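## Task

Scene 2: same rack of twelve blanks in three rows of four. Press each protruding blank in until it bottoms out and latches, but leave the middle-row blank that is fourth from the left (as seen facing the rack) untouched. The rack is loose: more than a slight tip fails, and it must finish in its original place. Blanks that stay in only because the robot is holding them do not count.

## Robot and tools

Robot: two xArm7 arms with parallel grippers, named left_arm and right_arm. The names are only labels, not image sides. Scene frame: origin on the table top between the arms, +z up, +x out over the table, left_arm on the +y side. Bases: left_arm at (+0.016, +0.427, 0), right_arm at (+0.001, -0.318, 0) m, both nearly unrotated. Gripper axes: fingers point along +z, open and close along y. end_effector_position is the point between the closed finger pads, about 2 cm short of the fingertips; closing pushes the tips roughly 10 mm further along +z. A closed gripper makes a good pushing tool.

execute_actions(actions): a list of actions. Each action is a table of up to 15 rows, one row per 1/30 s control step; a shorter table repeats its last row until 15 steps are done (0.5 s). Every row has 14 numbers in [-1, 1]: dx, dy, dz, rx, ry, rz, opening for left_arm, then the same seven for right_arm. Both arms always appear. dx..rz are an offset, in that gripper's own axes, from its measured pose at the start of the action (for the first action of a call, the last pose a result reported). Each row is measured from that start pose, not from the previous row. Scale: 1.0 = 0.6 m or 180 degrees; rx, ry, rz form one rotation vector. Opening is absolute: +1 fully open (0.084 m), -1 closed. An empty list just returns state and images.

move(target, speed, blocking): target is one 14-number row in the same layout, an offset in gripper axes from the pose in the scene's last result that shows one, plus absolute openings. Each gripper travels a straight path toward it; both paths end together, lasting 0.5 to 10 s (cut off at 10 s). speed is each arm's top path speed in m/s, 0.002 to 0.5, default 0.25; turning is capped at twice that in rad/s. Paths ignore obstacles and the other arm; grippers lag, drift and can overshoot speed, especially with a near-straight arm. Faster contact hits harder; aiming further past contact presses harder. blocking=false returns after 0.5 s while motion continues; use wait(0) to check, and wait or stop before sending anything else. Result adds a 'move:' line: ending (done, off_target, moving, held, fault), acting limits (paced = pose clipped; held = a check blocked steps, after which the arm may surge), and each gripper's distance from its target.

wait(seconds): 0 to 10 s, arms hold last command; returns early if a running move finishes. stop(): brakes a running move (needs room; fingers keep moving). zoom_image(camera, region): closer look at cam_left_wrist or cam_right_wrist (each 896x504); region [x0, y0, x1, y1] in pixels, top-left origin, at most 504x504. read_manual(section): licence texts only. finished_scene(scene): ends scene 1 or 2, irreversible; result says if the task succeeded and gives the next task.

Results: the state line gives each gripper's position (m), quat_wxyz and velocities in the scene frame; printed positions can be off, more at long reach. 'Hand target' lines show where the controller is driving each gripper. 'pose unreachable' means the clearance check altered or blocked that arm's command. grip_measured is the measured opening on the command scale. Joint torques follow the joint order, include offsets and noise and are nonzero in free air. Camera calibration (K, distortion, T_world_to_cam) is given per camera; results list changed values.

Control details: per step the commanded pose is clipped to within 70 mm and 16 degrees of the measured pose, then solved by damped IK with position prioritized. Far targets need several actions; after an action the arm goes at most to its last clipped pose. To keep an arm still, send the offset back to its desired pose in a reply's first call and zeros afterward, with its desired opening. Joint limits (rad): waist and rolls ±6.283, shoulder -2.059 to 2.094, elbow -0.192 to 3.927, wrist pitch -1.693 to 3.142. Load limits (N m): waist and shoulder 45.5, upper arm roll, elbow, forearm roll 27.3, wrist pitch and wrist roll 18.2. Exceeding one triggers a torque fault: the arm backs off, freezes 10 s and drops the rest of the call. Sustained load heats motors; MOTOR HOT warns at 65 °C, and at 80 °C the arm brakes (OVER-TEMPERATURE FAULT). The simulation keeps running while you write replies.

Avoid: tipping or shoving the rack (push blanks squarely and gently, ideally low speed, with the push direction normal to the rack face), knocking anything off the table, arm-to-arm collisions, hard slams, and pushing the excluded blank. Back off after each push so a blank is not held in only by the gripper.

Each tool is called after "Call:" as a command line: name --argument value for each argument, lists and objects as JSON in quotes; but a table of rows of numbers goes row by row, as --pt "numbers of a row", without its own name.

## Session

Call:
execute_actions --actions '[]'

Scene clock: 0.00 s.
left_arm: end_effector_position=(+0.0531, +0.1299, +0.3753) grip_measured=+1.00 end_effector_quat_wxyz=(+0.098, +0.871, +0.259, +0.406) end_effector_velocity=(-0.000, -0.000, +0.000) end_effector_angular_velocity=(+0.000, +0.001, -0.001) | right_arm: end_effector_position=(+0.3643, -0.3115, +0.2663) grip_measured=+1.00 end_effector_quat_wxyz=(-0.563, -0.010, +0.728, +0.391) end_effector_velocity=(+0.000, +0.000, +0.000) end_effector_angular_velocity=(+0.000, -0.000, +0.001)
Joint positions: left_arm=[-0.725 -0.941 -0.885  0.875  0.177  1.453 -1.976  0.084] | right_arm=[-0.01   0.802 -0.488  1.838  0.618  2.626  2.734  0.084]
Joint velocities: left_arm=[-0.001  0.001  0.001  0.    -0.    -0.     0.     0.   ] | right_arm=[ 0.     0.     0.001  0.001 -0.     0.     0.     0.   ]
Joint torques (N m, as the arm reports them, + toward a larger angle): no reading
Motor temperatures (°C, as the motors report them): left_arm=[37 35 37 39 40 41 35] | right_arm=[37 40 36 37 37 39 39]
Hand target (left_arm): +0.053, +0.130, +0.375; +0.098, +0.871, +0.259, +0.406
Hand target (right_arm): +0.364, -0.312, +0.266; -0.563, -0.010, +0.728, +0.391
camera_calibration (this result's frames):
cam_left_wrist: T_world_to_cam=[[0.397889, -0.830541, 0.389726, -0.0229906], [-0.526633, -0.554608, -0.644257, 0.410269], [0.751227, 0.0511003, -0.658062, 0.32903], [0, 0, 0, 1]] pos_world=[-0.0219675, 0.19163, 0.489801]
cam_right_wrist: T_world_to_cam=[[0.423724, 0.695158, 0.5807, -0.0571198], [0.377597, 0.447174, -0.810837, 0.285597], [-0.823334, 0.562842, -0.0730112, 0.624456], [0, 0, 0, 1]] pos_world=[0.430498, -0.439474, 0.310335]

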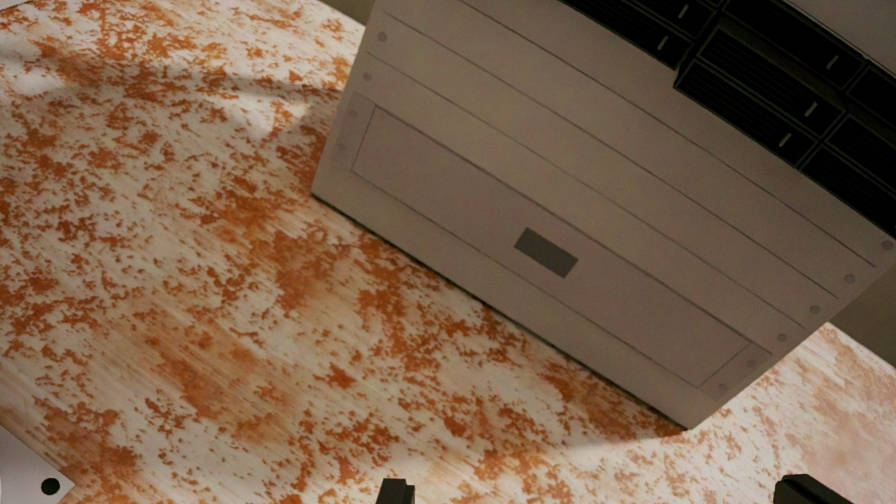

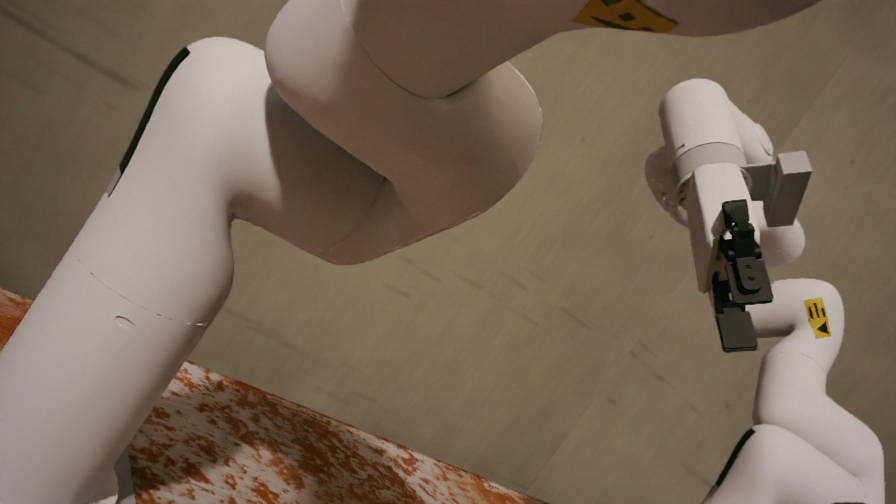

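Call:
move --target '[0.0915,0.1295,0.283,-0.0596,0.1623,0.1706,-1,0.0598,0.3887,-0.251,-0.2916,-0.0745,0.1918,-1]' --speed 0.25

Scene clock: 3.27 s.
left_arm: end_effector_position=(+0.2398, +0.0996, +0.3304) grip_measured=-1.00 end_effector_quat_wxyz=(+0.000, +0.766, -0.001, +0.643) end_effector_velocity=(+0.002, +0.000, -0.001) end_effector_angular_velocity=(+0.003, -0.003, +0.000) | right_arm: end_effector_position=(+0.3984, -0.3019, +0.2963) grip_measured=-1.00 end_effector_quat_wxyz=(-0.564, +0.074, +0.708, +0.417) end_effector_velocity=(+0.000, +0.000, -0.000) end_effector_angular_velocity=(-0.001, -0.001, -0.000)
Joint positions: left_arm=[-0.366 -0.865 -1.032  0.512  0.912  0.817 -1.934  0.   ] | right_arm=[-0.051  0.844 -0.545  1.93   0.913  2.708  3.058  0.   ]
Joint velocities: left_arm=[ 0.008  0.001 -0.004 -0.003  0.008 -0.006 -0.005  0.   ] | right_arm=[ 0.     0.    -0.    -0.     0.    -0.001 -0.     0.   ]
Joint torques (N m, as the arm reports them, + toward a larger angle): left_arm=[ 1.94  1.89  9.61 10.91 -0.06  0.26 -0.52] | right_arm=[ -0.6  -19.66  -4.2   16.86   1.83   1.52   0.92]
Motor temperatures (°C, as the motors report them): left_arm=[37 35 37 40 40 41 35] | right_arm=[37 40 36 37 37 39 39]
Hand target (left_arm): +0.240, +0.100, +0.330; +0.000, +0.766, -0.001, +0.643
Hand target (right_arm): +0.398, -0.302, +0.296; -0.564, +0.074, +0.708, +0.417
Off the commanded pose (left_arm): 0.000 m, 0 deg.
Off the commanded pose (right_arm): 0.234 m, 54 deg; position and orientation clipped at the last step of the last action.
move: held (right_arm); limits=paced,held; held on 64 of 81 steps (right_arm), including the last (right_arm)
pose unreachable (right arm): on one or more control steps of this call, first in action 0 (counted from 0), this arm could not follow its commanded pose, so it was not sent that pose on those steps. On the call's last step it was still not sent that pose. It may still have moved: this result reports where it is.
cause: the commanded pose would bring two parts of the arm too close to each other (joints 6 (wrist pitch) and 7 (wrist roll) lie between them).
camera_calibration (this result's frames):
cam_left_wrist: T_world_to_cam=[[0.018841, -0.999509, 0.0250235, 0.123328], [-0.173754, -0.0279203, -0.984393, 0.438148], [0.984609, 0.0141991, -0.174194, -0.0514283], [0, 0, 0, 1]] pos_world=[0.124443, 0.136231, 0.419266]
cam_right_wrist: T_world_to_cam=[[0.573447, 0.643423, 0.507115, -0.149188], [0.361675, 0.356586, -0.861416, 0.286775], [-0.735085, 0.677387, -0.0282269, 0.635426], [0, 0, 0, 1]] pos_world=[0.448924, -0.436698, 0.340624]

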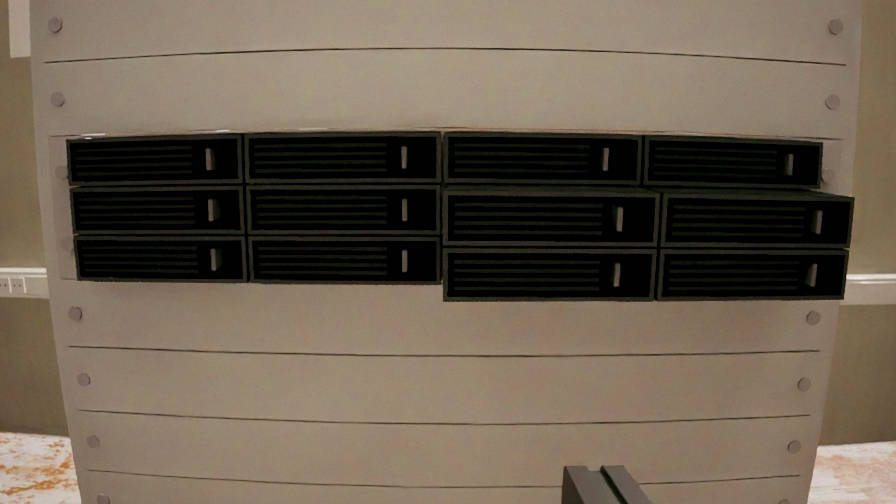

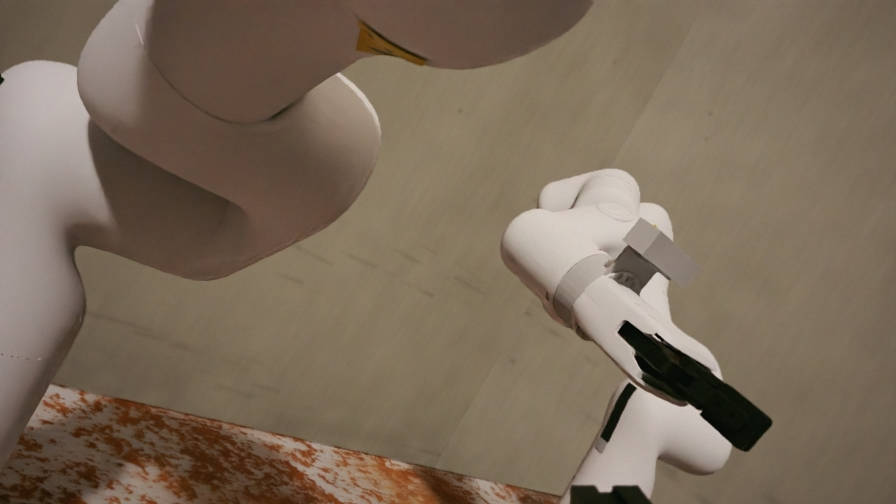

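Call:
move --target '[0.1168,0.0167,0.2502,0,0,0,-1,-0.2393,-0.02,-0.1803,0.0185,-0.222,0,-1]' --speed 0.2

Scene clock: 6.00 s.
left_arm: end_effector_position=(+0.3999, +0.0894, +0.3733) grip_measured=-1.00 end_effector_quat_wxyz=(-0.001, +0.765, -0.001, +0.644) end_effector_velocity=(+0.002, +0.001, -0.000) end_effector_angular_velocity=(+0.000, -0.000, +0.002) | right_arm: end_effector_position=(+0.5219, -0.3299, +0.1684) grip_measured=-1.00 end_effector_quat_wxyz=(-0.290, +0.196, +0.870, +0.347) end_effector_velocity=(+0.000, +0.000, -0.001) end_effector_angular_velocity=(-0.001, -0.001, -0.001)
Joint positions: left_arm=[ 0.155 -0.608 -1.006  0.756  1.365  0.541 -2.062  0.   ] | right_arm=[ 0.024  0.888 -0.692  1.94   1.001  2.067  3.023  0.   ]
Joint velocities: left_arm=[ 0.006  0.003 -0.002  0.002  0.004  0.    -0.002  0.   ] | right_arm=[ 0.002  0.    -0.    -0.003  0.    -0.004 -0.001  0.   ]
Joint torques (N m, as the arm reports them, + toward a larger angle): left_arm=[ 2.14  0.05  8.86 13.02 -0.76  0.4  -0.49] | right_arm=[ -1.07 -20.85  -5.39  17.96   1.79   0.18   1.24]
Motor temperatures (°C, as the motors report them): left_arm=[37 35 37 40 40 41 35] | right_arm=[37 40 36 38 37 39 39]
Hand target (left_arm): +0.400, +0.090, +0.373; -0.001, +0.765, -0.001, +0.644
Hand target (right_arm): +0.522, -0.330, +0.168; -0.290, +0.196, +0.870, +0.347
Off the commanded pose (left_arm): 0.000 m, 0 deg.
Off the commanded pose (right_arm): 0.000 m, 0 deg.
move: done
camera_calibration (this result's frames):
cam_left_wrist: T_world_to_cam=[[0.0191606, -0.999565, 0.0224335, 0.109878], [-0.171785, -0.0253952, -0.984807, 0.507073], [0.984948, 0.0150158, -0.172197, -0.202358], [0, 0, 0, 1]] pos_world=[0.284314, 0.125746, 0.462059]
cam_right_wrist: T_world_to_cam=[[0.541744, 0.684932, 0.487219, -0.103487], [0.759244, -0.150048, -0.633273, -0.271183], [-0.360643, 0.71299, -0.601318, 0.654441], [0, 0, 0, 1]] pos_world=[0.497977, -0.436418, 0.272215]

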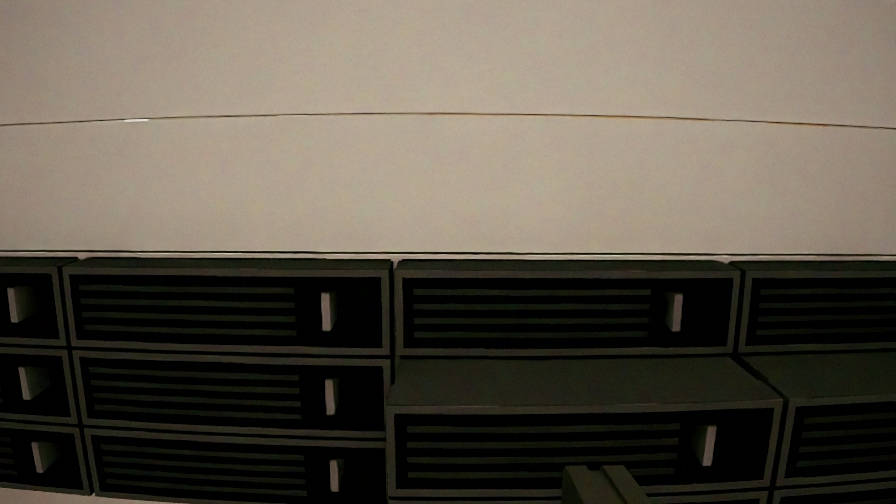

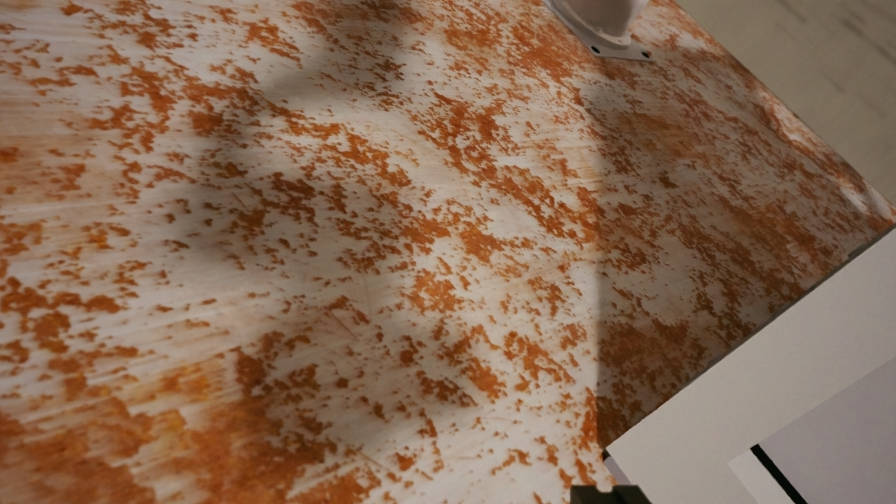

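Call:
move --target '[0,0,0,0,0,0,-1,0.0933,0.295,0.003,-0.1922,0.1493,0.2407,-1]' --speed 0.25

Scene clock: 9.00 s.
left_arm: end_effector_position=(+0.3999, +0.0894, +0.3733) grip_measured=-1.00 end_effector_quat_wxyz=(-0.001, +0.765, -0.001, +0.644) end_effector_velocity=(-0.001, -0.001, -0.001) end_effector_angular_velocity=(+0.001, +0.001, -0.002) | right_arm: end_effector_position=(+0.5749, -0.2005, +0.2897) grip_measured=-1.00 end_effector_quat_wxyz=(+0.512, -0.488, -0.512, -0.487) end_effector_velocity=(-0.000, +0.003, +0.000) end_effector_angular_velocity=(+0.004, +0.005, -0.002)
Joint positions: left_arm=[ 0.155 -0.608 -1.006  0.756  1.365  0.541 -2.062  0.   ] | right_arm=[ 0.039  0.704 -0.494  1.608  1.621  2.028  4.065  0.   ]
Joint velocities: left_arm=[ 0.     0.001 -0.003 -0.    -0.    -0.    -0.     0.   ] | right_arm=[ 0.003 -0.004  0.003 -0.007  0.004 -0.004  0.004  0.   ]
Joint torques (N m, as the arm reports them, + toward a larger angle): left_arm=[ 2.19 -0.12  8.53 13.19 -0.72  0.37 -0.51] | right_arm=[ -1.03 -19.6   -3.5   19.44   2.04   0.84   1.04]
Motor temperatures (°C, as the motors report them): left_arm=[37 35 37 40 40 41 35] | right_arm=[37 41 36 38 37 39 39]
Hand target (left_arm): +0.400, +0.089, +0.373; -0.001, +0.765, -0.001, +0.644
Hand target (right_arm): +0.575, -0.200, +0.290; +0.512, -0.488, -0.512, -0.487
Off the commanded pose (left_arm): 0.000 m, 0 deg.
Off the commanded pose (right_arm): 0.001 m, 0 deg.
move: done
camera_calibration (this result's frames):
cam_left_wrist: T_world_to_cam=[[0.0191621, -0.999565, 0.0224337, 0.109878], [-0.171786, -0.0253957, -0.984807, 0.507073], [0.984948, 0.0150172, -0.172197, -0.202358], [0, 0, 0, 1]] pos_world=[0.284314, 0.125746, 0.462058]
cam_right_wrist: T_world_to_cam=[[0.998587, 0.0531328, -0.000192674, -0.528087], [0.000546904, -0.0139045, -0.999903, 0.354559], [-0.0531303, 0.998491, -0.013914, 0.36451], [0, 0, 0, 1]] pos_world=[0.546513, -0.330971, 0.359495]

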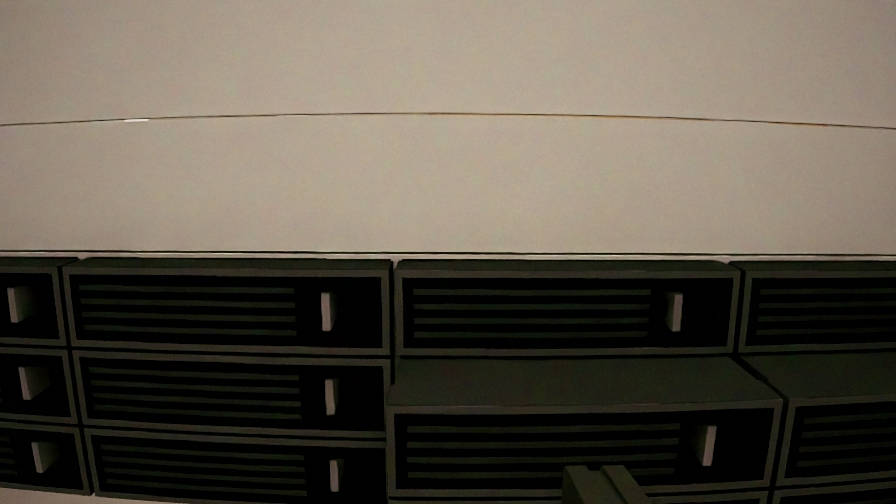

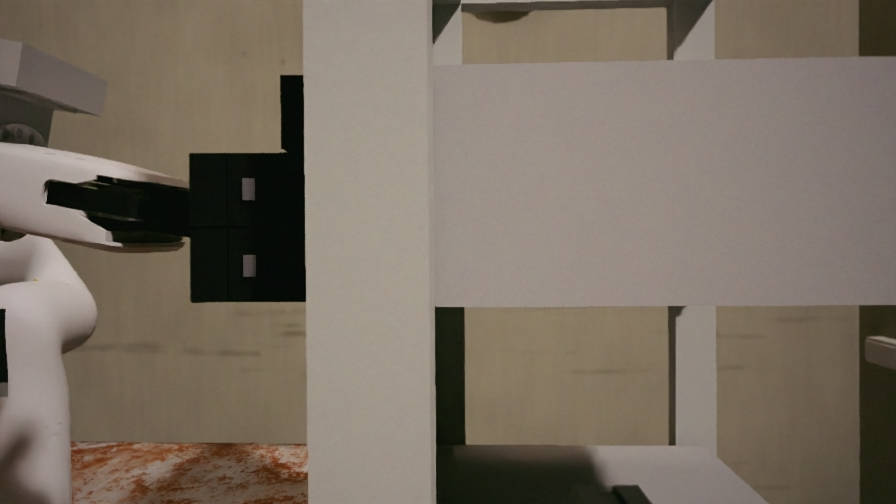

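Call:
move --target '[0,0,0,0,0,0,-1,0,-0.03,0.1533,0,0,0,-1]' --speed 0.08

Scene clock: 10.70 s.
left_arm: end_effector_position=(+0.3999, +0.0894, +0.3733) grip_measured=-1.00 end_effector_quat_wxyz=(-0.001, +0.765, -0.001, +0.644) end_effector_velocity=(-0.000, -0.000, +0.000) end_effector_angular_velocity=(+0.001, -0.001, -0.001) | right_arm: end_effector_position=(+0.5527, -0.1102, +0.2895) grip_measured=-1.00 end_effector_quat_wxyz=(+0.512, -0.488, -0.512, -0.487) end_effector_velocity=(+0.000, +0.000, -0.000) end_effector_angular_velocity=(-0.001, +0.000, -0.003)
Joint positions: left_arm=[ 0.155 -0.608 -1.006  0.756  1.365  0.541 -2.062  0.   ] | right_arm=[ 0.214  0.573 -0.46   1.417  1.65   1.858  4.025  0.   ]
Joint velocities: left_arm=[-0.    -0.001 -0.     0.     0.001 -0.     0.     0.   ] | right_arm=[ 0.001 -0.002 -0.    -0.003  0.001 -0.004 -0.     0.   ]
Joint torques (N m, as the arm reports them, + toward a larger angle): left_arm=[ 2.16 -0.17  8.51 13.12 -0.71  0.43 -0.42] | right_arm=[ -1.   -18.01  -3.34  19.94   2.22   1.06   1.05]
Motor temperatures (°C, as the motors report them): left_arm=[37 35 38 41 40 41 35] | right_arm=[37 41 36 38 37 39 39]
Hand target (left_arm): +0.400, +0.089, +0.373; -0.001, +0.765, -0.001, +0.644
Hand target (right_arm): +0.553, -0.110, +0.290; +0.512, -0.488, -0.512, -0.487
Off the commanded pose (left_arm): 0.000 m, 0 deg.
Off the commanded pose (right_arm): 0.001 m, 0 deg.
move: done
camera_calibration (this result's frames):
cam_left_wrist: T_world_to_cam=[[0.019162, -0.999565, 0.0224338, 0.109878], [-0.171786, -0.0253957, -0.984807, 0.507073], [0.984948, 0.0150171, -0.172197, -0.202358], [0, 0, 0, 1]] pos_world=[0.284314, 0.125746, 0.462058]
cam_right_wrist: T_world_to_cam=[[0.998648, 0.0519831, -0.000321391, -0.51082], [0.000400135, -0.013869, -0.999904, 0.355735], [-0.0519826, 0.998552, -0.013871, 0.272514], [0, 0, 0, 1]] pos_world=[0.524153, -0.240632, 0.359316]

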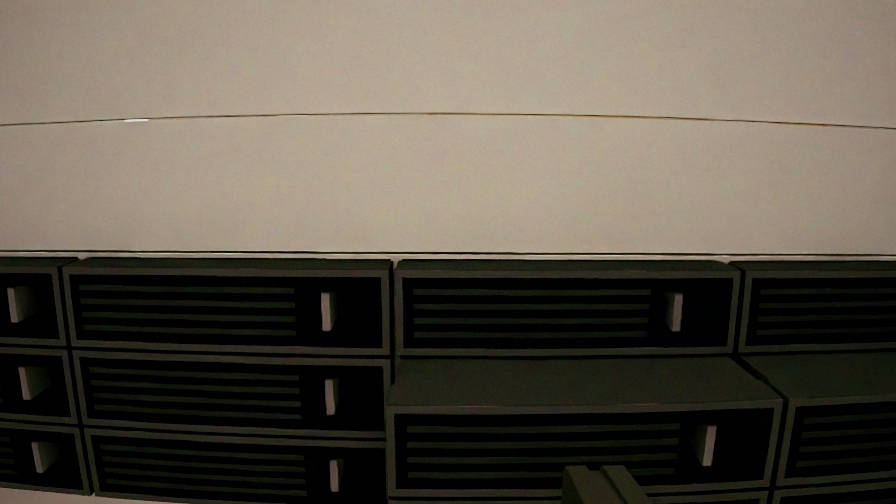

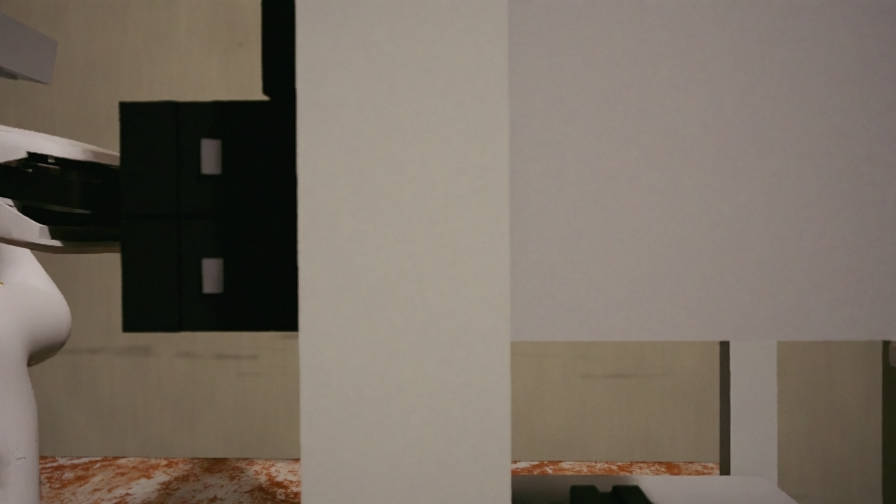

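Call:
move --target '[0.0023,0,0.0131,0,0,0,-1,0,-0.0105,0.0133,0,0,0,-1]' --speed 0.012

Scene clock: 11.83 s.
left_arm: end_effector_position=(+0.4078, +0.0894, +0.3733) grip_measured=-1.00 end_effector_quat_wxyz=(-0.001, +0.765, -0.001, +0.644) end_effector_velocity=(+0.001, -0.000, -0.000) end_effector_angular_velocity=(+0.001, -0.000, -0.001) | right_arm: end_effector_position=(+0.5461, -0.1026, +0.2895) grip_measured=-1.00 end_effector_quat_wxyz=(+0.512, -0.488, -0.512, -0.487) end_effector_velocity=(+0.000, -0.001, -0.000) end_effector_angular_velocity=(-0.002, -0.000, -0.005)
Joint positions: left_arm=[ 0.184 -0.59  -1.018  0.772  1.391  0.536 -2.076  0.   ] | right_arm=[ 0.232  0.55  -0.458  1.384  1.649  1.841  4.015  0.   ]
Joint velocities: left_arm=[ 0.005  0.002 -0.003  0.002  0.004 -0.001 -0.001  0.   ] | right_arm=[-0.    -0.003 -0.002 -0.004 -0.    -0.003 -0.001  0.   ]
Joint torques (N m, as the arm reports them, + toward a larger angle): left_arm=[ 2.07 -0.08  8.51 13.08 -0.83  0.49 -0.41] | right_arm=[ -1.1  -17.82  -3.08  20.18   2.08   1.03   1.09]
Motor temperatures (°C, as the motors report them): left_arm=[37 35 38 41 40 41 35] | right_arm=[37 41 36 39 37 39 39]
Hand target (left_arm): +0.408, +0.089, +0.373; -0.001, +0.765, -0.001, +0.644
Hand target (right_arm): +0.546, -0.103, +0.290; +0.512, -0.488, -0.512, -0.487
Off the commanded pose (left_arm): 0.000 m, 0 deg.
Off the commanded pose (right_arm): 0.000 m, 0 deg.
move: done
camera_calibration (this result's frames):
cam_left_wrist: T_world_to_cam=[[0.0192766, -0.999566, 0.0222763, 0.109771], [-0.171791, -0.0252604, -0.98481, 0.508394], [0.984945, 0.0151569, -0.172203, -0.210197], [0, 0, 0, 1]] pos_world=[0.292254, 0.125752, 0.462029]
cam_right_wrist: T_world_to_cam=[[0.998645, 0.0520376, -0.000330961, -0.504597], [0.000387069, -0.0137876, -0.999905, 0.355857], [-0.0520372, 0.99855, -0.0137891, 0.26456], [0, 0, 0, 1]] pos_world=[0.517543, -0.233012, 0.359304]

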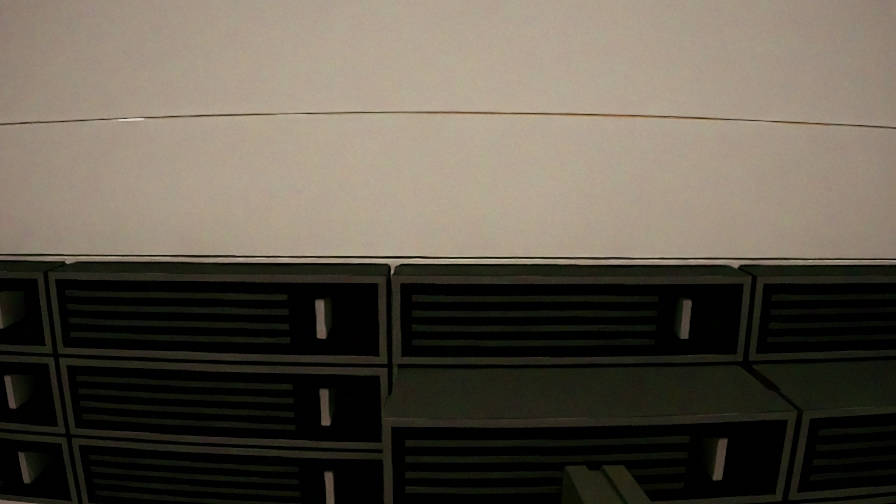

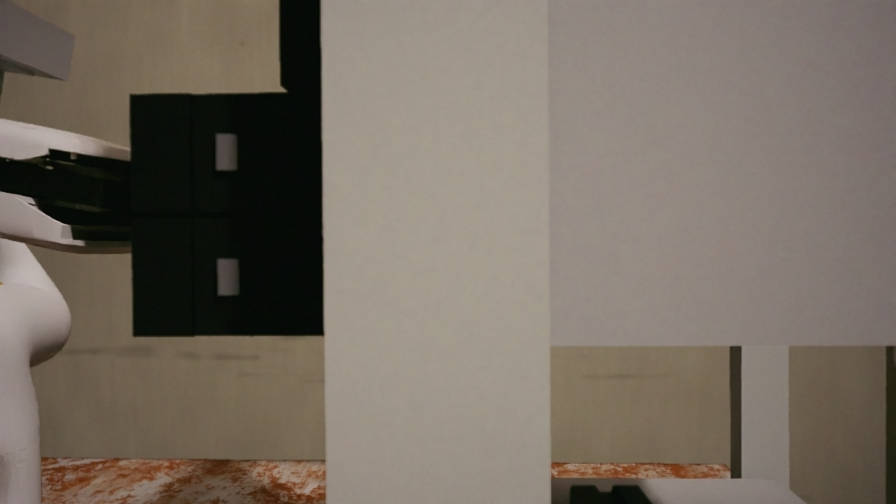

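Call:
move --target '[0,0,0,0,0,0,-1,0,-0.004,0,0,0,0,-1]' --speed 0.005

Scene clock: 12.60 s.
left_arm: end_effector_position=(+0.4078, +0.0894, +0.3733) grip_measured=-1.00 end_effector_quat_wxyz=(-0.001, +0.765, -0.001, +0.644) end_effector_velocity=(-0.000, +0.000, +0.000) end_effector_angular_velocity=(-0.002, +0.000, +0.001) | right_arm: end_effector_position=(+0.5449, -0.1034, +0.2897) grip_measured=-1.00 end_effector_quat_wxyz=(+0.510, -0.489, -0.512, -0.489) end_effector_velocity=(-0.001, -0.001, -0.000) end_effector_angular_velocity=(-0.000, +0.001, -0.001)
Joint positions: left_arm=[ 0.184 -0.59  -1.018  0.772  1.391  0.536 -2.076  0.   ] | right_arm=[ 0.234  0.543 -0.46   1.375  1.647  1.838  4.012  0.   ]
Joint velocities: left_arm=[-0.001 -0.     0.001 -0.    -0.002  0.     0.     0.   ] | right_arm=[ 0.    -0.002 -0.001 -0.003 -0.001  0.    -0.001  0.   ]
Joint torques (N m, as the arm reports them, + toward a larger angle): left_arm=[ 2.08 -0.3   8.64 12.97 -0.87  0.43 -0.48] | right_arm=[  1.85 -18.16  -1.77  15.8    0.27   4.61   0.91]
Motor temperatures (°C, as the motors report them): left_arm=[37 35 38 41 40 41 35] | right_arm=[37 41 36 39 37 39 39]
Hand target (left_arm): +0.408, +0.089, +0.373; -0.001, +0.765, -0.001, +0.644
Hand target (right_arm): +0.544, -0.103, +0.290; +0.512, -0.488, -0.512, -0.487
Off the commanded pose (left_arm): 0.000 m, 0 deg.
Off the commanded pose (right_arm): 0.001 m, 0 deg.
move: done
camera_calibration (this result's frames):
cam_left_wrist: T_world_to_cam=[[0.0192734, -0.999566, 0.0222761, 0.109771], [-0.171789, -0.0252596, -0.98481, 0.508394], [0.984945, 0.0151538, -0.172201, -0.210197], [0, 0, 0, 1]] pos_world=[0.292253, 0.125751, 0.46203]
cam_right_wrist: T_world_to_cam=[[0.998825, 0.0484443, 0.00114278, -0.504256], [0.00186118, -0.0147868, -0.999889, 0.355103], [-0.048422, 0.998716, -0.0148596, 0.263662], [0, 0, 0, 1]] pos_world=[0.515769, -0.233644, 0.359557]

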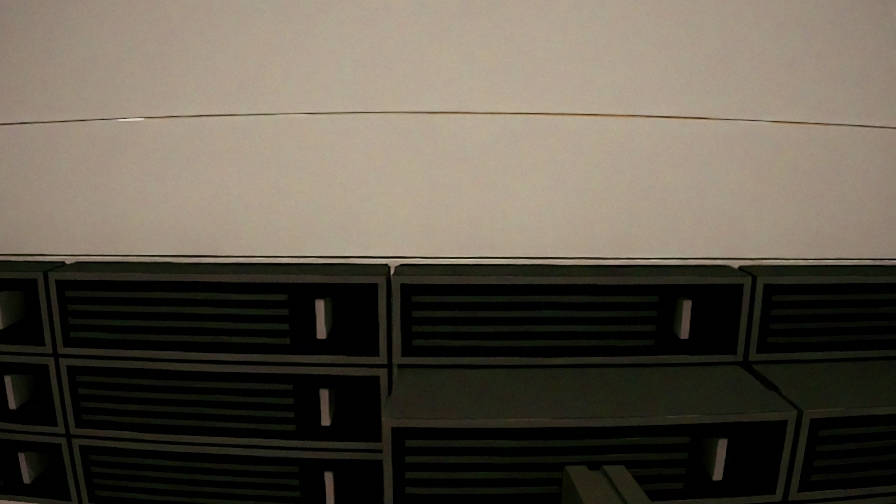

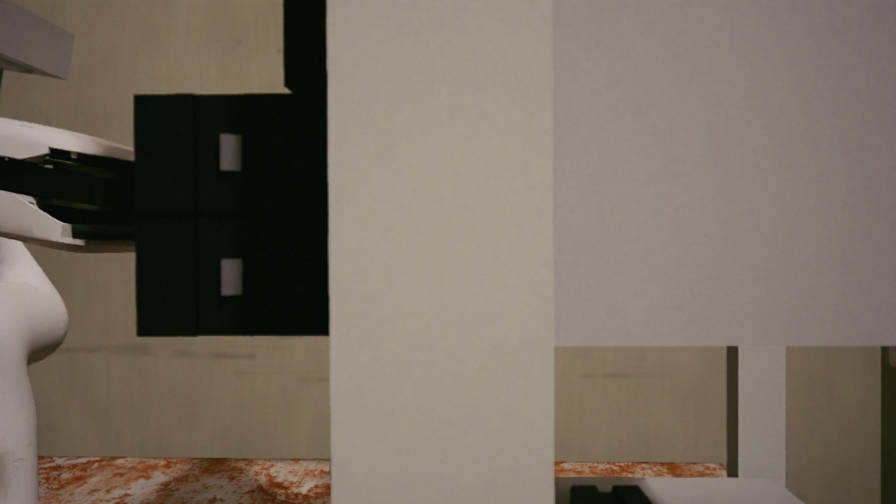

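Call:
move --target '[0.0112,-0.0008,0.064,0,0,0,-1,0,0,0,0,0,0,-1]' --speed 0.02

Scene clock: 14.97 s.
left_arm: end_effector_position=(+0.4468, +0.0898, +0.3731) grip_measured=-1.00 end_effector_quat_wxyz=(-0.001, +0.765, -0.002, +0.644) end_effector_velocity=(+0.001, +0.000, -0.001) end_effector_angular_velocity=(-0.000, +0.000, +0.000) | right_arm: end_effector_position=(+0.5449, -0.1034, +0.2897) grip_measured=-1.00 end_effector_quat_wxyz=(+0.511, -0.489, -0.512, -0.488) end_effector_velocity=(-0.001, +0.001, -0.000) end_effector_angular_velocity=(+0.001, +0.002, +0.001)
Joint positions: left_arm=[ 0.329 -0.487 -1.093  0.854  1.519  0.532 -2.139  0.   ] | right_arm=[ 0.234  0.543 -0.46   1.375  1.647  1.838  4.012  0.   ]
Joint velocities: left_arm=[ 0.005  0.005 -0.004  0.003  0.005  0.001 -0.003  0.   ] | right_arm=[ 0.001 -0.    -0.    -0.002  0.     0.001 -0.     0.   ]
Joint torques (N m, as the arm reports them, + toward a larger angle): left_arm=[ 7.43  0.51 10.69 12.92 -0.76  1.7  -0.45] | right_arm=[  2.17 -18.49  -1.62  15.78  -0.24   4.82   0.93]
Motor temperatures (°C, as the motors report them): left_arm=[37 35 38 41 40 41 35] | right_arm=[37 41 36 39 37 40 39]
Hand target (left_arm): +0.447, +0.090, +0.373; -0.001, +0.765, -0.002, +0.644
Hand target (right_arm): +0.545, -0.103, +0.290; +0.510, -0.489, -0.512, -0.489
Off the commanded pose (left_arm): 0.000 m, 0 deg.
Off the commanded pose (right_arm): 0.000 m, 0 deg.
move: done
camera_calibration (this result's frames):
cam_left_wrist: T_world_to_cam=[[0.0192996, -0.999584, 0.0214372, 0.109739], [-0.171687, -0.024436, -0.984848, 0.514801], [0.984962, 0.0153267, -0.172087, -0.248627], [0, 0, 0, 1]] pos_world=[0.331155, 0.126084, 0.461863]
cam_right_wrist: T_world_to_cam=[[0.998818, 0.048592, 0.00107453, -0.504168], [0.00179315, -0.0147476, -0.99989, 0.355135], [-0.0485708, 0.99871, -0.0148173, 0.263703], [0, 0, 0, 1]] pos_world=[0.515744, -0.233626, 0.359545]

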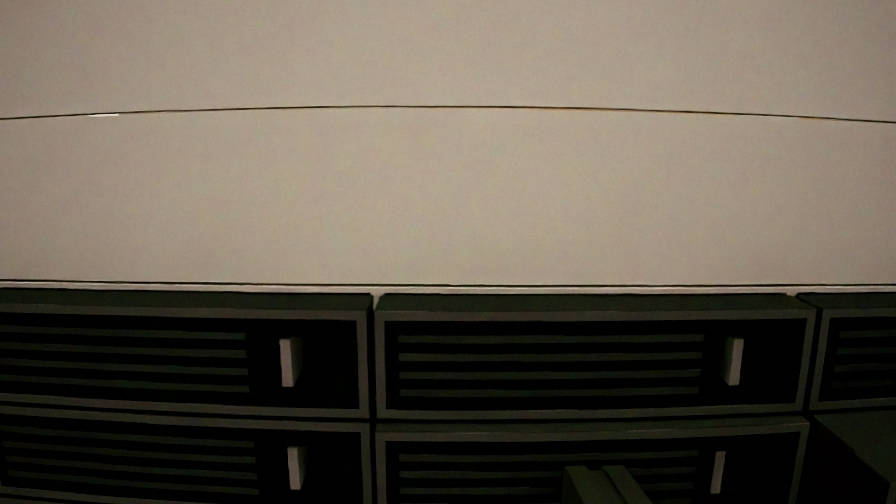

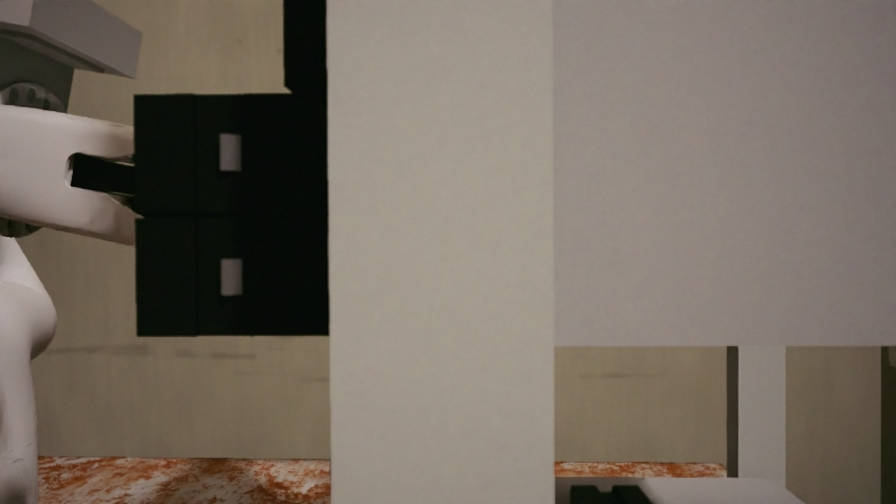

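Call:
move --target '[0.0011,-0.0001,0.0066,0,0,0,-1,0,0,0,0,0,0,-1]' --speed 0.008

Scene clock: 15.73 s.
left_arm: end_effector_position=(+0.4507, +0.0899, +0.3731) grip_measured=-1.00 end_effector_quat_wxyz=(-0.001, +0.765, -0.002, +0.644) end_effector_velocity=(+0.000, -0.001, +0.000) end_effector_angular_velocity=(+0.000, -0.002, -0.001) | right_arm: end_effector_position=(+0.5449, -0.1034, +0.2897) grip_measured=-1.00 end_effector_quat_wxyz=(+0.511, -0.489, -0.512, -0.488) end_effector_velocity=(-0.000, +0.000, -0.000) end_effector_angular_velocity=(-0.000, +0.000, +0.001)
Joint positions: left_arm=[ 0.344 -0.476 -1.102  0.863  1.532  0.534 -2.145  0.   ] | right_arm=[ 0.234  0.543 -0.46   1.375  1.647  1.838  4.012  0.   ]
Joint velocities: left_arm=[ 0.002  0.001 -0.002  0.002  0.003  0.001 -0.002  0.   ] | right_arm=[ 0.001 -0.     0.    -0.    -0.001 -0.    -0.     0.   ]
Joint torques (N m, as the arm reports them, + toward a larger angle): left_arm=[ 7.25  0.66 10.56 12.92 -0.61  1.63 -0.41] | right_arm=[  1.92 -18.46  -1.66  15.76  -0.2    4.87   1.14]
Motor temperatures (°C, as the motors report them): left_arm=[37 35 38 41 40 41 35] | right_arm=[37 41 36 39 37 40 39]
Hand target (left_arm): +0.451, +0.090, +0.373; -0.001, +0.765, -0.002, +0.644
Hand target (right_arm): +0.545, -0.103, +0.290; +0.511, -0.489, -0.512, -0.488
Off the commanded pose (left_arm): 0.000 m, 0 deg.
Off the commanded pose (right_arm): 0.000 m, 0 deg.
move: done
camera_calibration (this result's frames):
cam_left_wrist: T_world_to_cam=[[0.0193615, -0.999584, 0.0213847, 0.109729], [-0.171667, -0.0243946, -0.984853, 0.515447], [0.984965, 0.0153972, -0.172068, -0.252565], [0, 0, 0, 1]] pos_world=[0.335128, 0.126146, 0.461834]
cam_right_wrist: T_world_to_cam=[[0.998818, 0.0485921, 0.00107481, -0.504169], [0.00179344, -0.0147477, -0.99989, 0.355135], [-0.0485709, 0.99871, -0.0148174, 0.263703], [0, 0, 0, 1]] pos_world=[0.515744, -0.233626, 0.359545]

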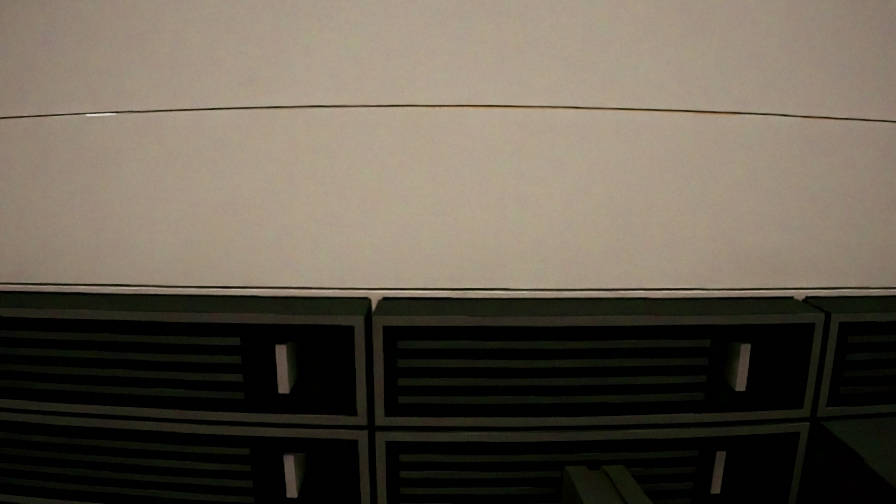

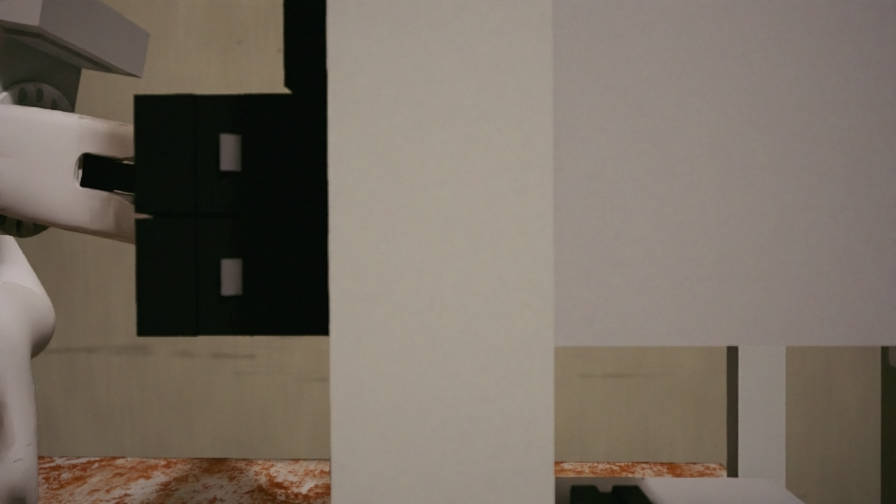

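Call:
move --target '[0.0006,0,0.0033,0,0,0,-1,0,0,0,0,0,0,-1]' --speed 0.005

Scene clock: 16.50 s.
left_arm: end_effector_position=(+0.4521, +0.0892, +0.3728) grip_measured=-1.00 end_effector_quat_wxyz=(-0.001, +0.765, -0.002, +0.644) end_effector_velocity=(+0.001, -0.000, +0.000) end_effector_angular_velocity=(-0.001, +0.001, -0.001) | right_arm: end_effector_position=(+0.5449, -0.1034, +0.2897) grip_measured=-1.00 end_effector_quat_wxyz=(+0.511, -0.489, -0.512, -0.489) end_effector_velocity=(-0.001, +0.001, +0.000) end_effector_angular_velocity=(+0.001, -0.000, +0.002)
Joint positions: left_arm=[ 0.351 -0.47  -1.108  0.867  1.538  0.535 -2.147  0.   ] | right_arm=[ 0.234  0.543 -0.46   1.375  1.647  1.838  4.012  0.   ]
Joint velocities: left_arm=[ 0.003  0.002 -0.001  0.002  0.001 -0.002 -0.001  0.   ] | right_arm=[ 0.001 -0.001  0.002  0.    -0.     0.    -0.     0.   ]
Joint torques (N m, as the arm reports them, + toward a larger angle): left_arm=[12.33  3.1  12.08 13.97 -0.45  1.55 -0.31] | right_arm=[  2.05 -17.83  -1.82  15.6   -0.22   4.96   0.93]
Motor temperatures (°C, as the motors report them): left_arm=[37 35 38 41 40 41 35] | right_arm=[37 41 36 39 37 40 39]
Hand target (left_arm): +0.453, +0.090, +0.373; -0.001, +0.765, -0.002, +0.644
Hand target (right_arm): +0.545, -0.103, +0.290; +0.511, -0.489, -0.512, -0.488
Off the commanded pose (left_arm): 0.001 m, 0 deg.
Off the commanded pose (right_arm): 0.000 m, 0 deg.
move: done
camera_calibration (this result's frames):
cam_left_wrist: T_world_to_cam=[[0.0178723, -0.999627, 0.0206379, 0.110003], [-0.171664, -0.0234026, -0.984878, 0.51534], [0.984993, 0.0140593, -0.172018, -0.25384], [0, 0, 0, 1]] pos_world=[0.33653, 0.125591, 0.461611]
cam_right_wrist: T_world_to_cam=[[0.998822, 0.0485047, 0.0011147, -0.504221], [0.00183328, -0.0147726, -0.999889, 0.355114], [-0.0484829, 0.998714, -0.0148442, 0.263676], [0, 0, 0, 1]] pos_world=[0.51576, -0.233633, 0.359551]

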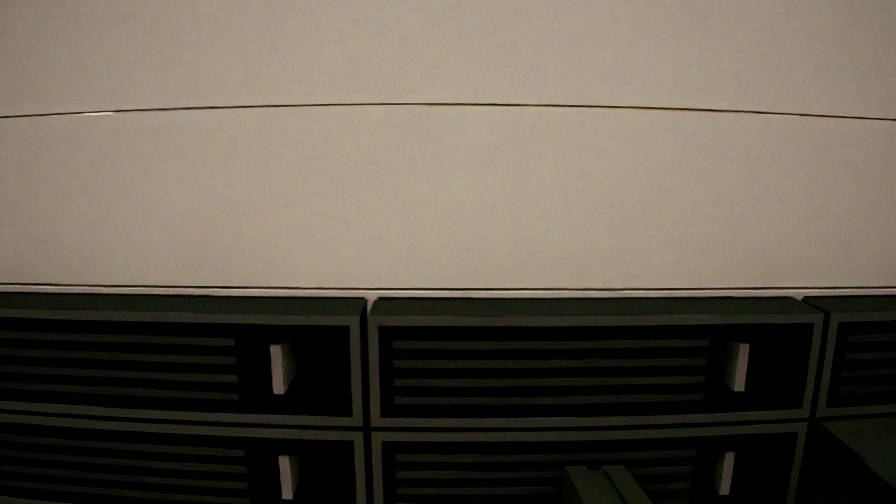

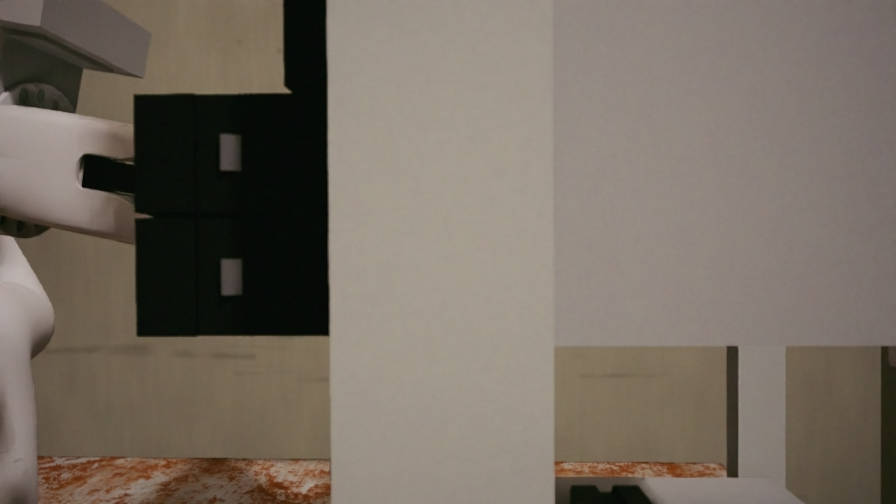

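Call:
move --target '[-0.0648,0,-0.004,0,0,0,-1,0,0,0,0,0,0,-1]' --speed 0.04

Call:
move --target '[0.0025,0,0.0143,0,0,0,-1,0,0,0,0,0,0,-1]' --speed 0.01

Scene clock: 22.53 s.
left_arm: end_effector_position=(+0.4432, +0.0895, +0.3350) grip_measured=-1.00 end_effector_quat_wxyz=(-0.001, +0.765, -0.002, +0.644) end_effector_velocity=(+0.000, +0.000, -0.000) end_effector_angular_velocity=(-0.001, -0.003, +0.000) | right_arm: end_effector_position=(+0.5448, -0.1033, +0.2897) grip_measured=-1.00 end_effector_quat_wxyz=(+0.511, -0.489, -0.512, -0.488) end_effector_velocity=(-0.000, +0.001, -0.000) end_effector_angular_velocity=(-0.000, +0.001, +0.001)
Joint positions: left_arm=[ 0.389 -0.462 -1.2    0.816  1.612  0.579 -2.28   0.   ] | right_arm=[ 0.234  0.543 -0.46   1.375  1.647  1.838  4.012  0.   ]
Joint velocities: left_arm=[ 0.002  0.    -0.003 -0.001  0.005  0.003 -0.007  0.   ] | right_arm=[ 0.001  0.    -0.    -0.001 -0.     0.     0.     0.   ]
Joint torques (N m, as the arm reports them, + toward a larger angle): left_arm=[ 2.19  0.72  7.41 13.16 -0.62  0.7  -0.34] | right_arm=[  2.23 -18.21  -1.73  15.37  -0.33   4.84   0.91]
Motor temperatures (°C, as the motors report them): left_arm=[37 35 39 42 40 41 35] | right_arm=[37 41 36 39 37 40 39]
Hand target (left_arm): +0.443, +0.089, +0.335; -0.001, +0.765, -0.002, +0.644
Hand target (right_arm): +0.545, -0.103, +0.290; +0.511, -0.489, -0.512, -0.489
Off the commanded pose (left_arm): 0.000 m, 0 deg.
Off the commanded pose (right_arm): 0.000 m, 0 deg.
move: done
camera_calibration (this result's frames):
cam_left_wrist: T_world_to_cam=[[0.0181448, -0.999622, 0.0206672, 0.111105], [-0.171825, -0.0234806, -0.984848, 0.476645], [0.98496, 0.0143187, -0.172186, -0.251539], [0, 0, 0, 1]] pos_world=[0.327639, 0.125856, 0.423815]
cam_right_wrist: T_world_to_cam=[[0.998816, 0.0486333, 0.00104885, -0.504141], [0.00176765, -0.0147394, -0.99989, 0.355145], [-0.0486124, 0.998708, -0.0148079, 0.263718], [0, 0, 0, 1]] pos_world=[0.515736, -0.233625, 0.35954]

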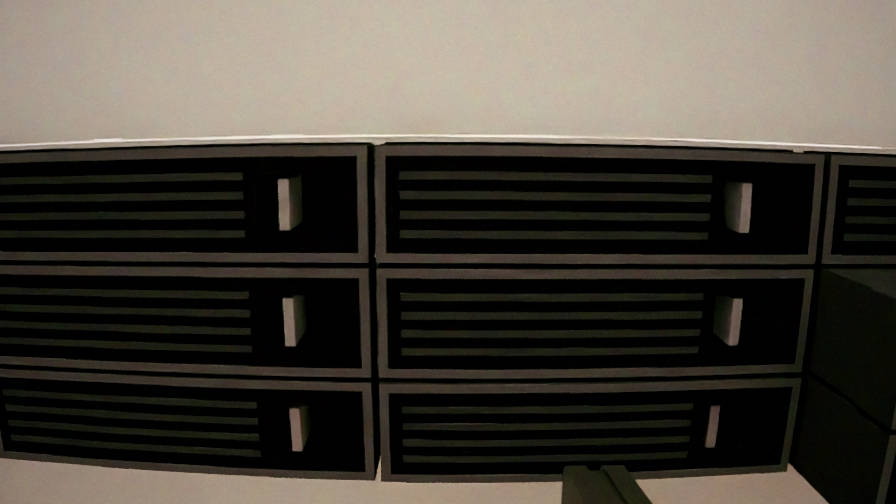

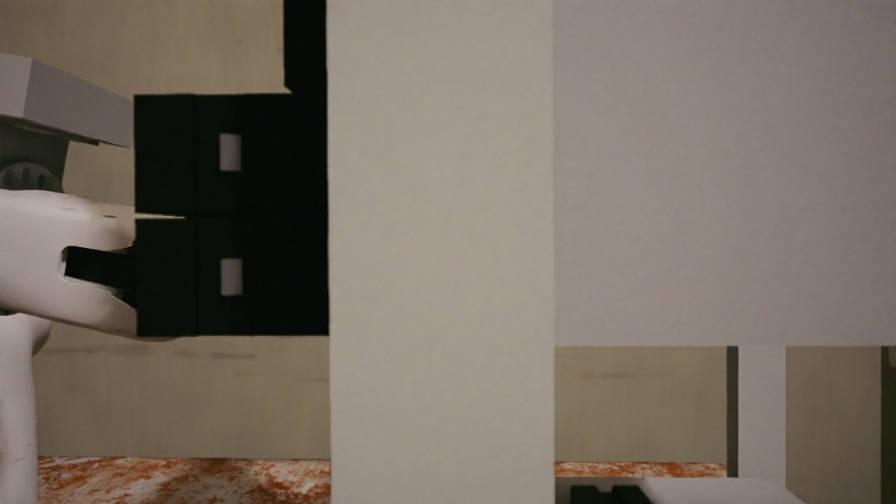

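Scene clock: 23.63 s.
left_arm: end_effector_position=(+0.4515, +0.0891, +0.3347) grip_measured=-1.00 end_effector_quat_wxyz=(-0.001, +0.765, -0.003, +0.644) end_effector_velocity=(+0.001, -0.000, +0.000) end_effector_angular_velocity=(+0.001, -0.002, -0.001) | right_arm: end_effector_position=(+0.5448, -0.1033, +0.2897) grip_measured=-1.00 end_effector_quat_wxyz=(+0.511, -0.489, -0.512, -0.488) end_effector_velocity=(-0.000, +0.001, -0.000) end_effector_angular_velocity=(-0.000, +0.000, +0.001)
Joint positions: left_arm=[ 0.427 -0.436 -1.226  0.835  1.639  0.586 -2.289  0.   ] | right_arm=[ 0.234  0.543 -0.46   1.375  1.647  1.838  4.012  0.   ]
Joint velocities: left_arm=[ 0.004  0.002 -0.004  0.002  0.005  0.002 -0.002  0.   ] | right_arm=[ 0.001  0.     0.001 -0.     0.    -0.001 -0.     0.   ]
Joint torques (N m, as the arm reports them, + toward a larger angle): left_arm=[ 3.82  0.83  8.29 13.55 -0.58  1.   -0.42] | right_arm=[  2.3  -18.04  -1.63  15.85  -0.32   4.74   0.91]
Motor temperatures (°C, as the motors report them): left_arm=[37 35 39 42 40 41 35] | right_arm=[37 41 36 39 37 41 39]
Hand target (left_arm): +0.452, +0.090, +0.335; -0.001, +0.765, -0.002, +0.644
Hand target (right_arm): +0.545, -0.103, +0.290; +0.511, -0.489, -0.512, -0.488
Off the commanded pose (left_arm): 0.001 m, 0 deg.
Off the commanded pose (right_arm): 0.000 m, 0 deg.
move: done
camera_calibration (this result's frames):
cam_left_wrist: T_world_to_cam=[[0.0171066, -0.99965, 0.0201614, 0.111166], [-0.172197, -0.0228086, -0.984798, 0.477867], [0.984914, 0.0133748, -0.172527, -0.259521], [0, 0, 0, 1]] pos_world=[0.335992, 0.125498, 0.423587]
cam_right_wrist: T_world_to_cam=[[0.998816, 0.0486265, 0.0010513, -0.504144], [0.00177012, -0.0147418, -0.99989, 0.355143], [-0.0486056, 0.998708, -0.0148104, 0.263716], [0, 0, 0, 1]] pos_world=[0.515737, -0.233625, 0.35954]

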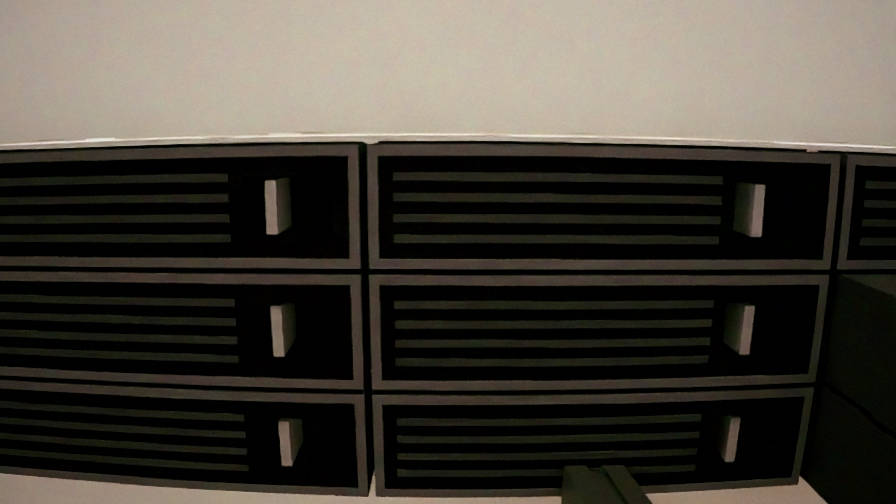

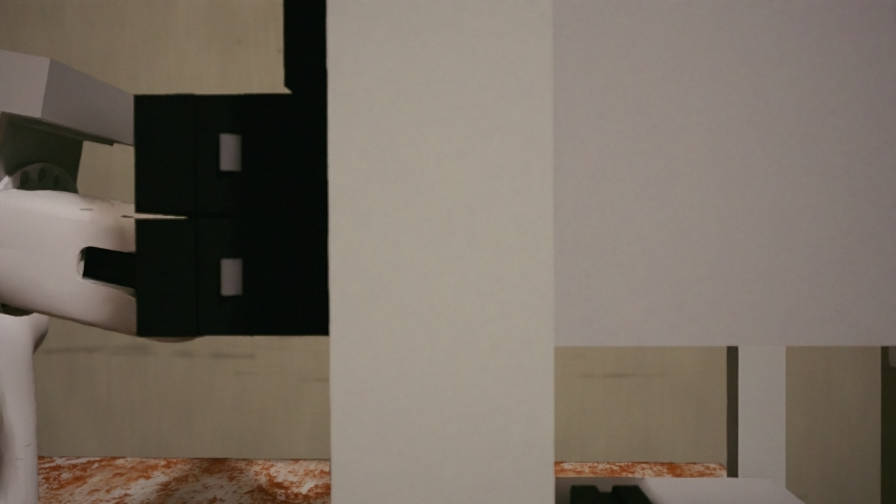

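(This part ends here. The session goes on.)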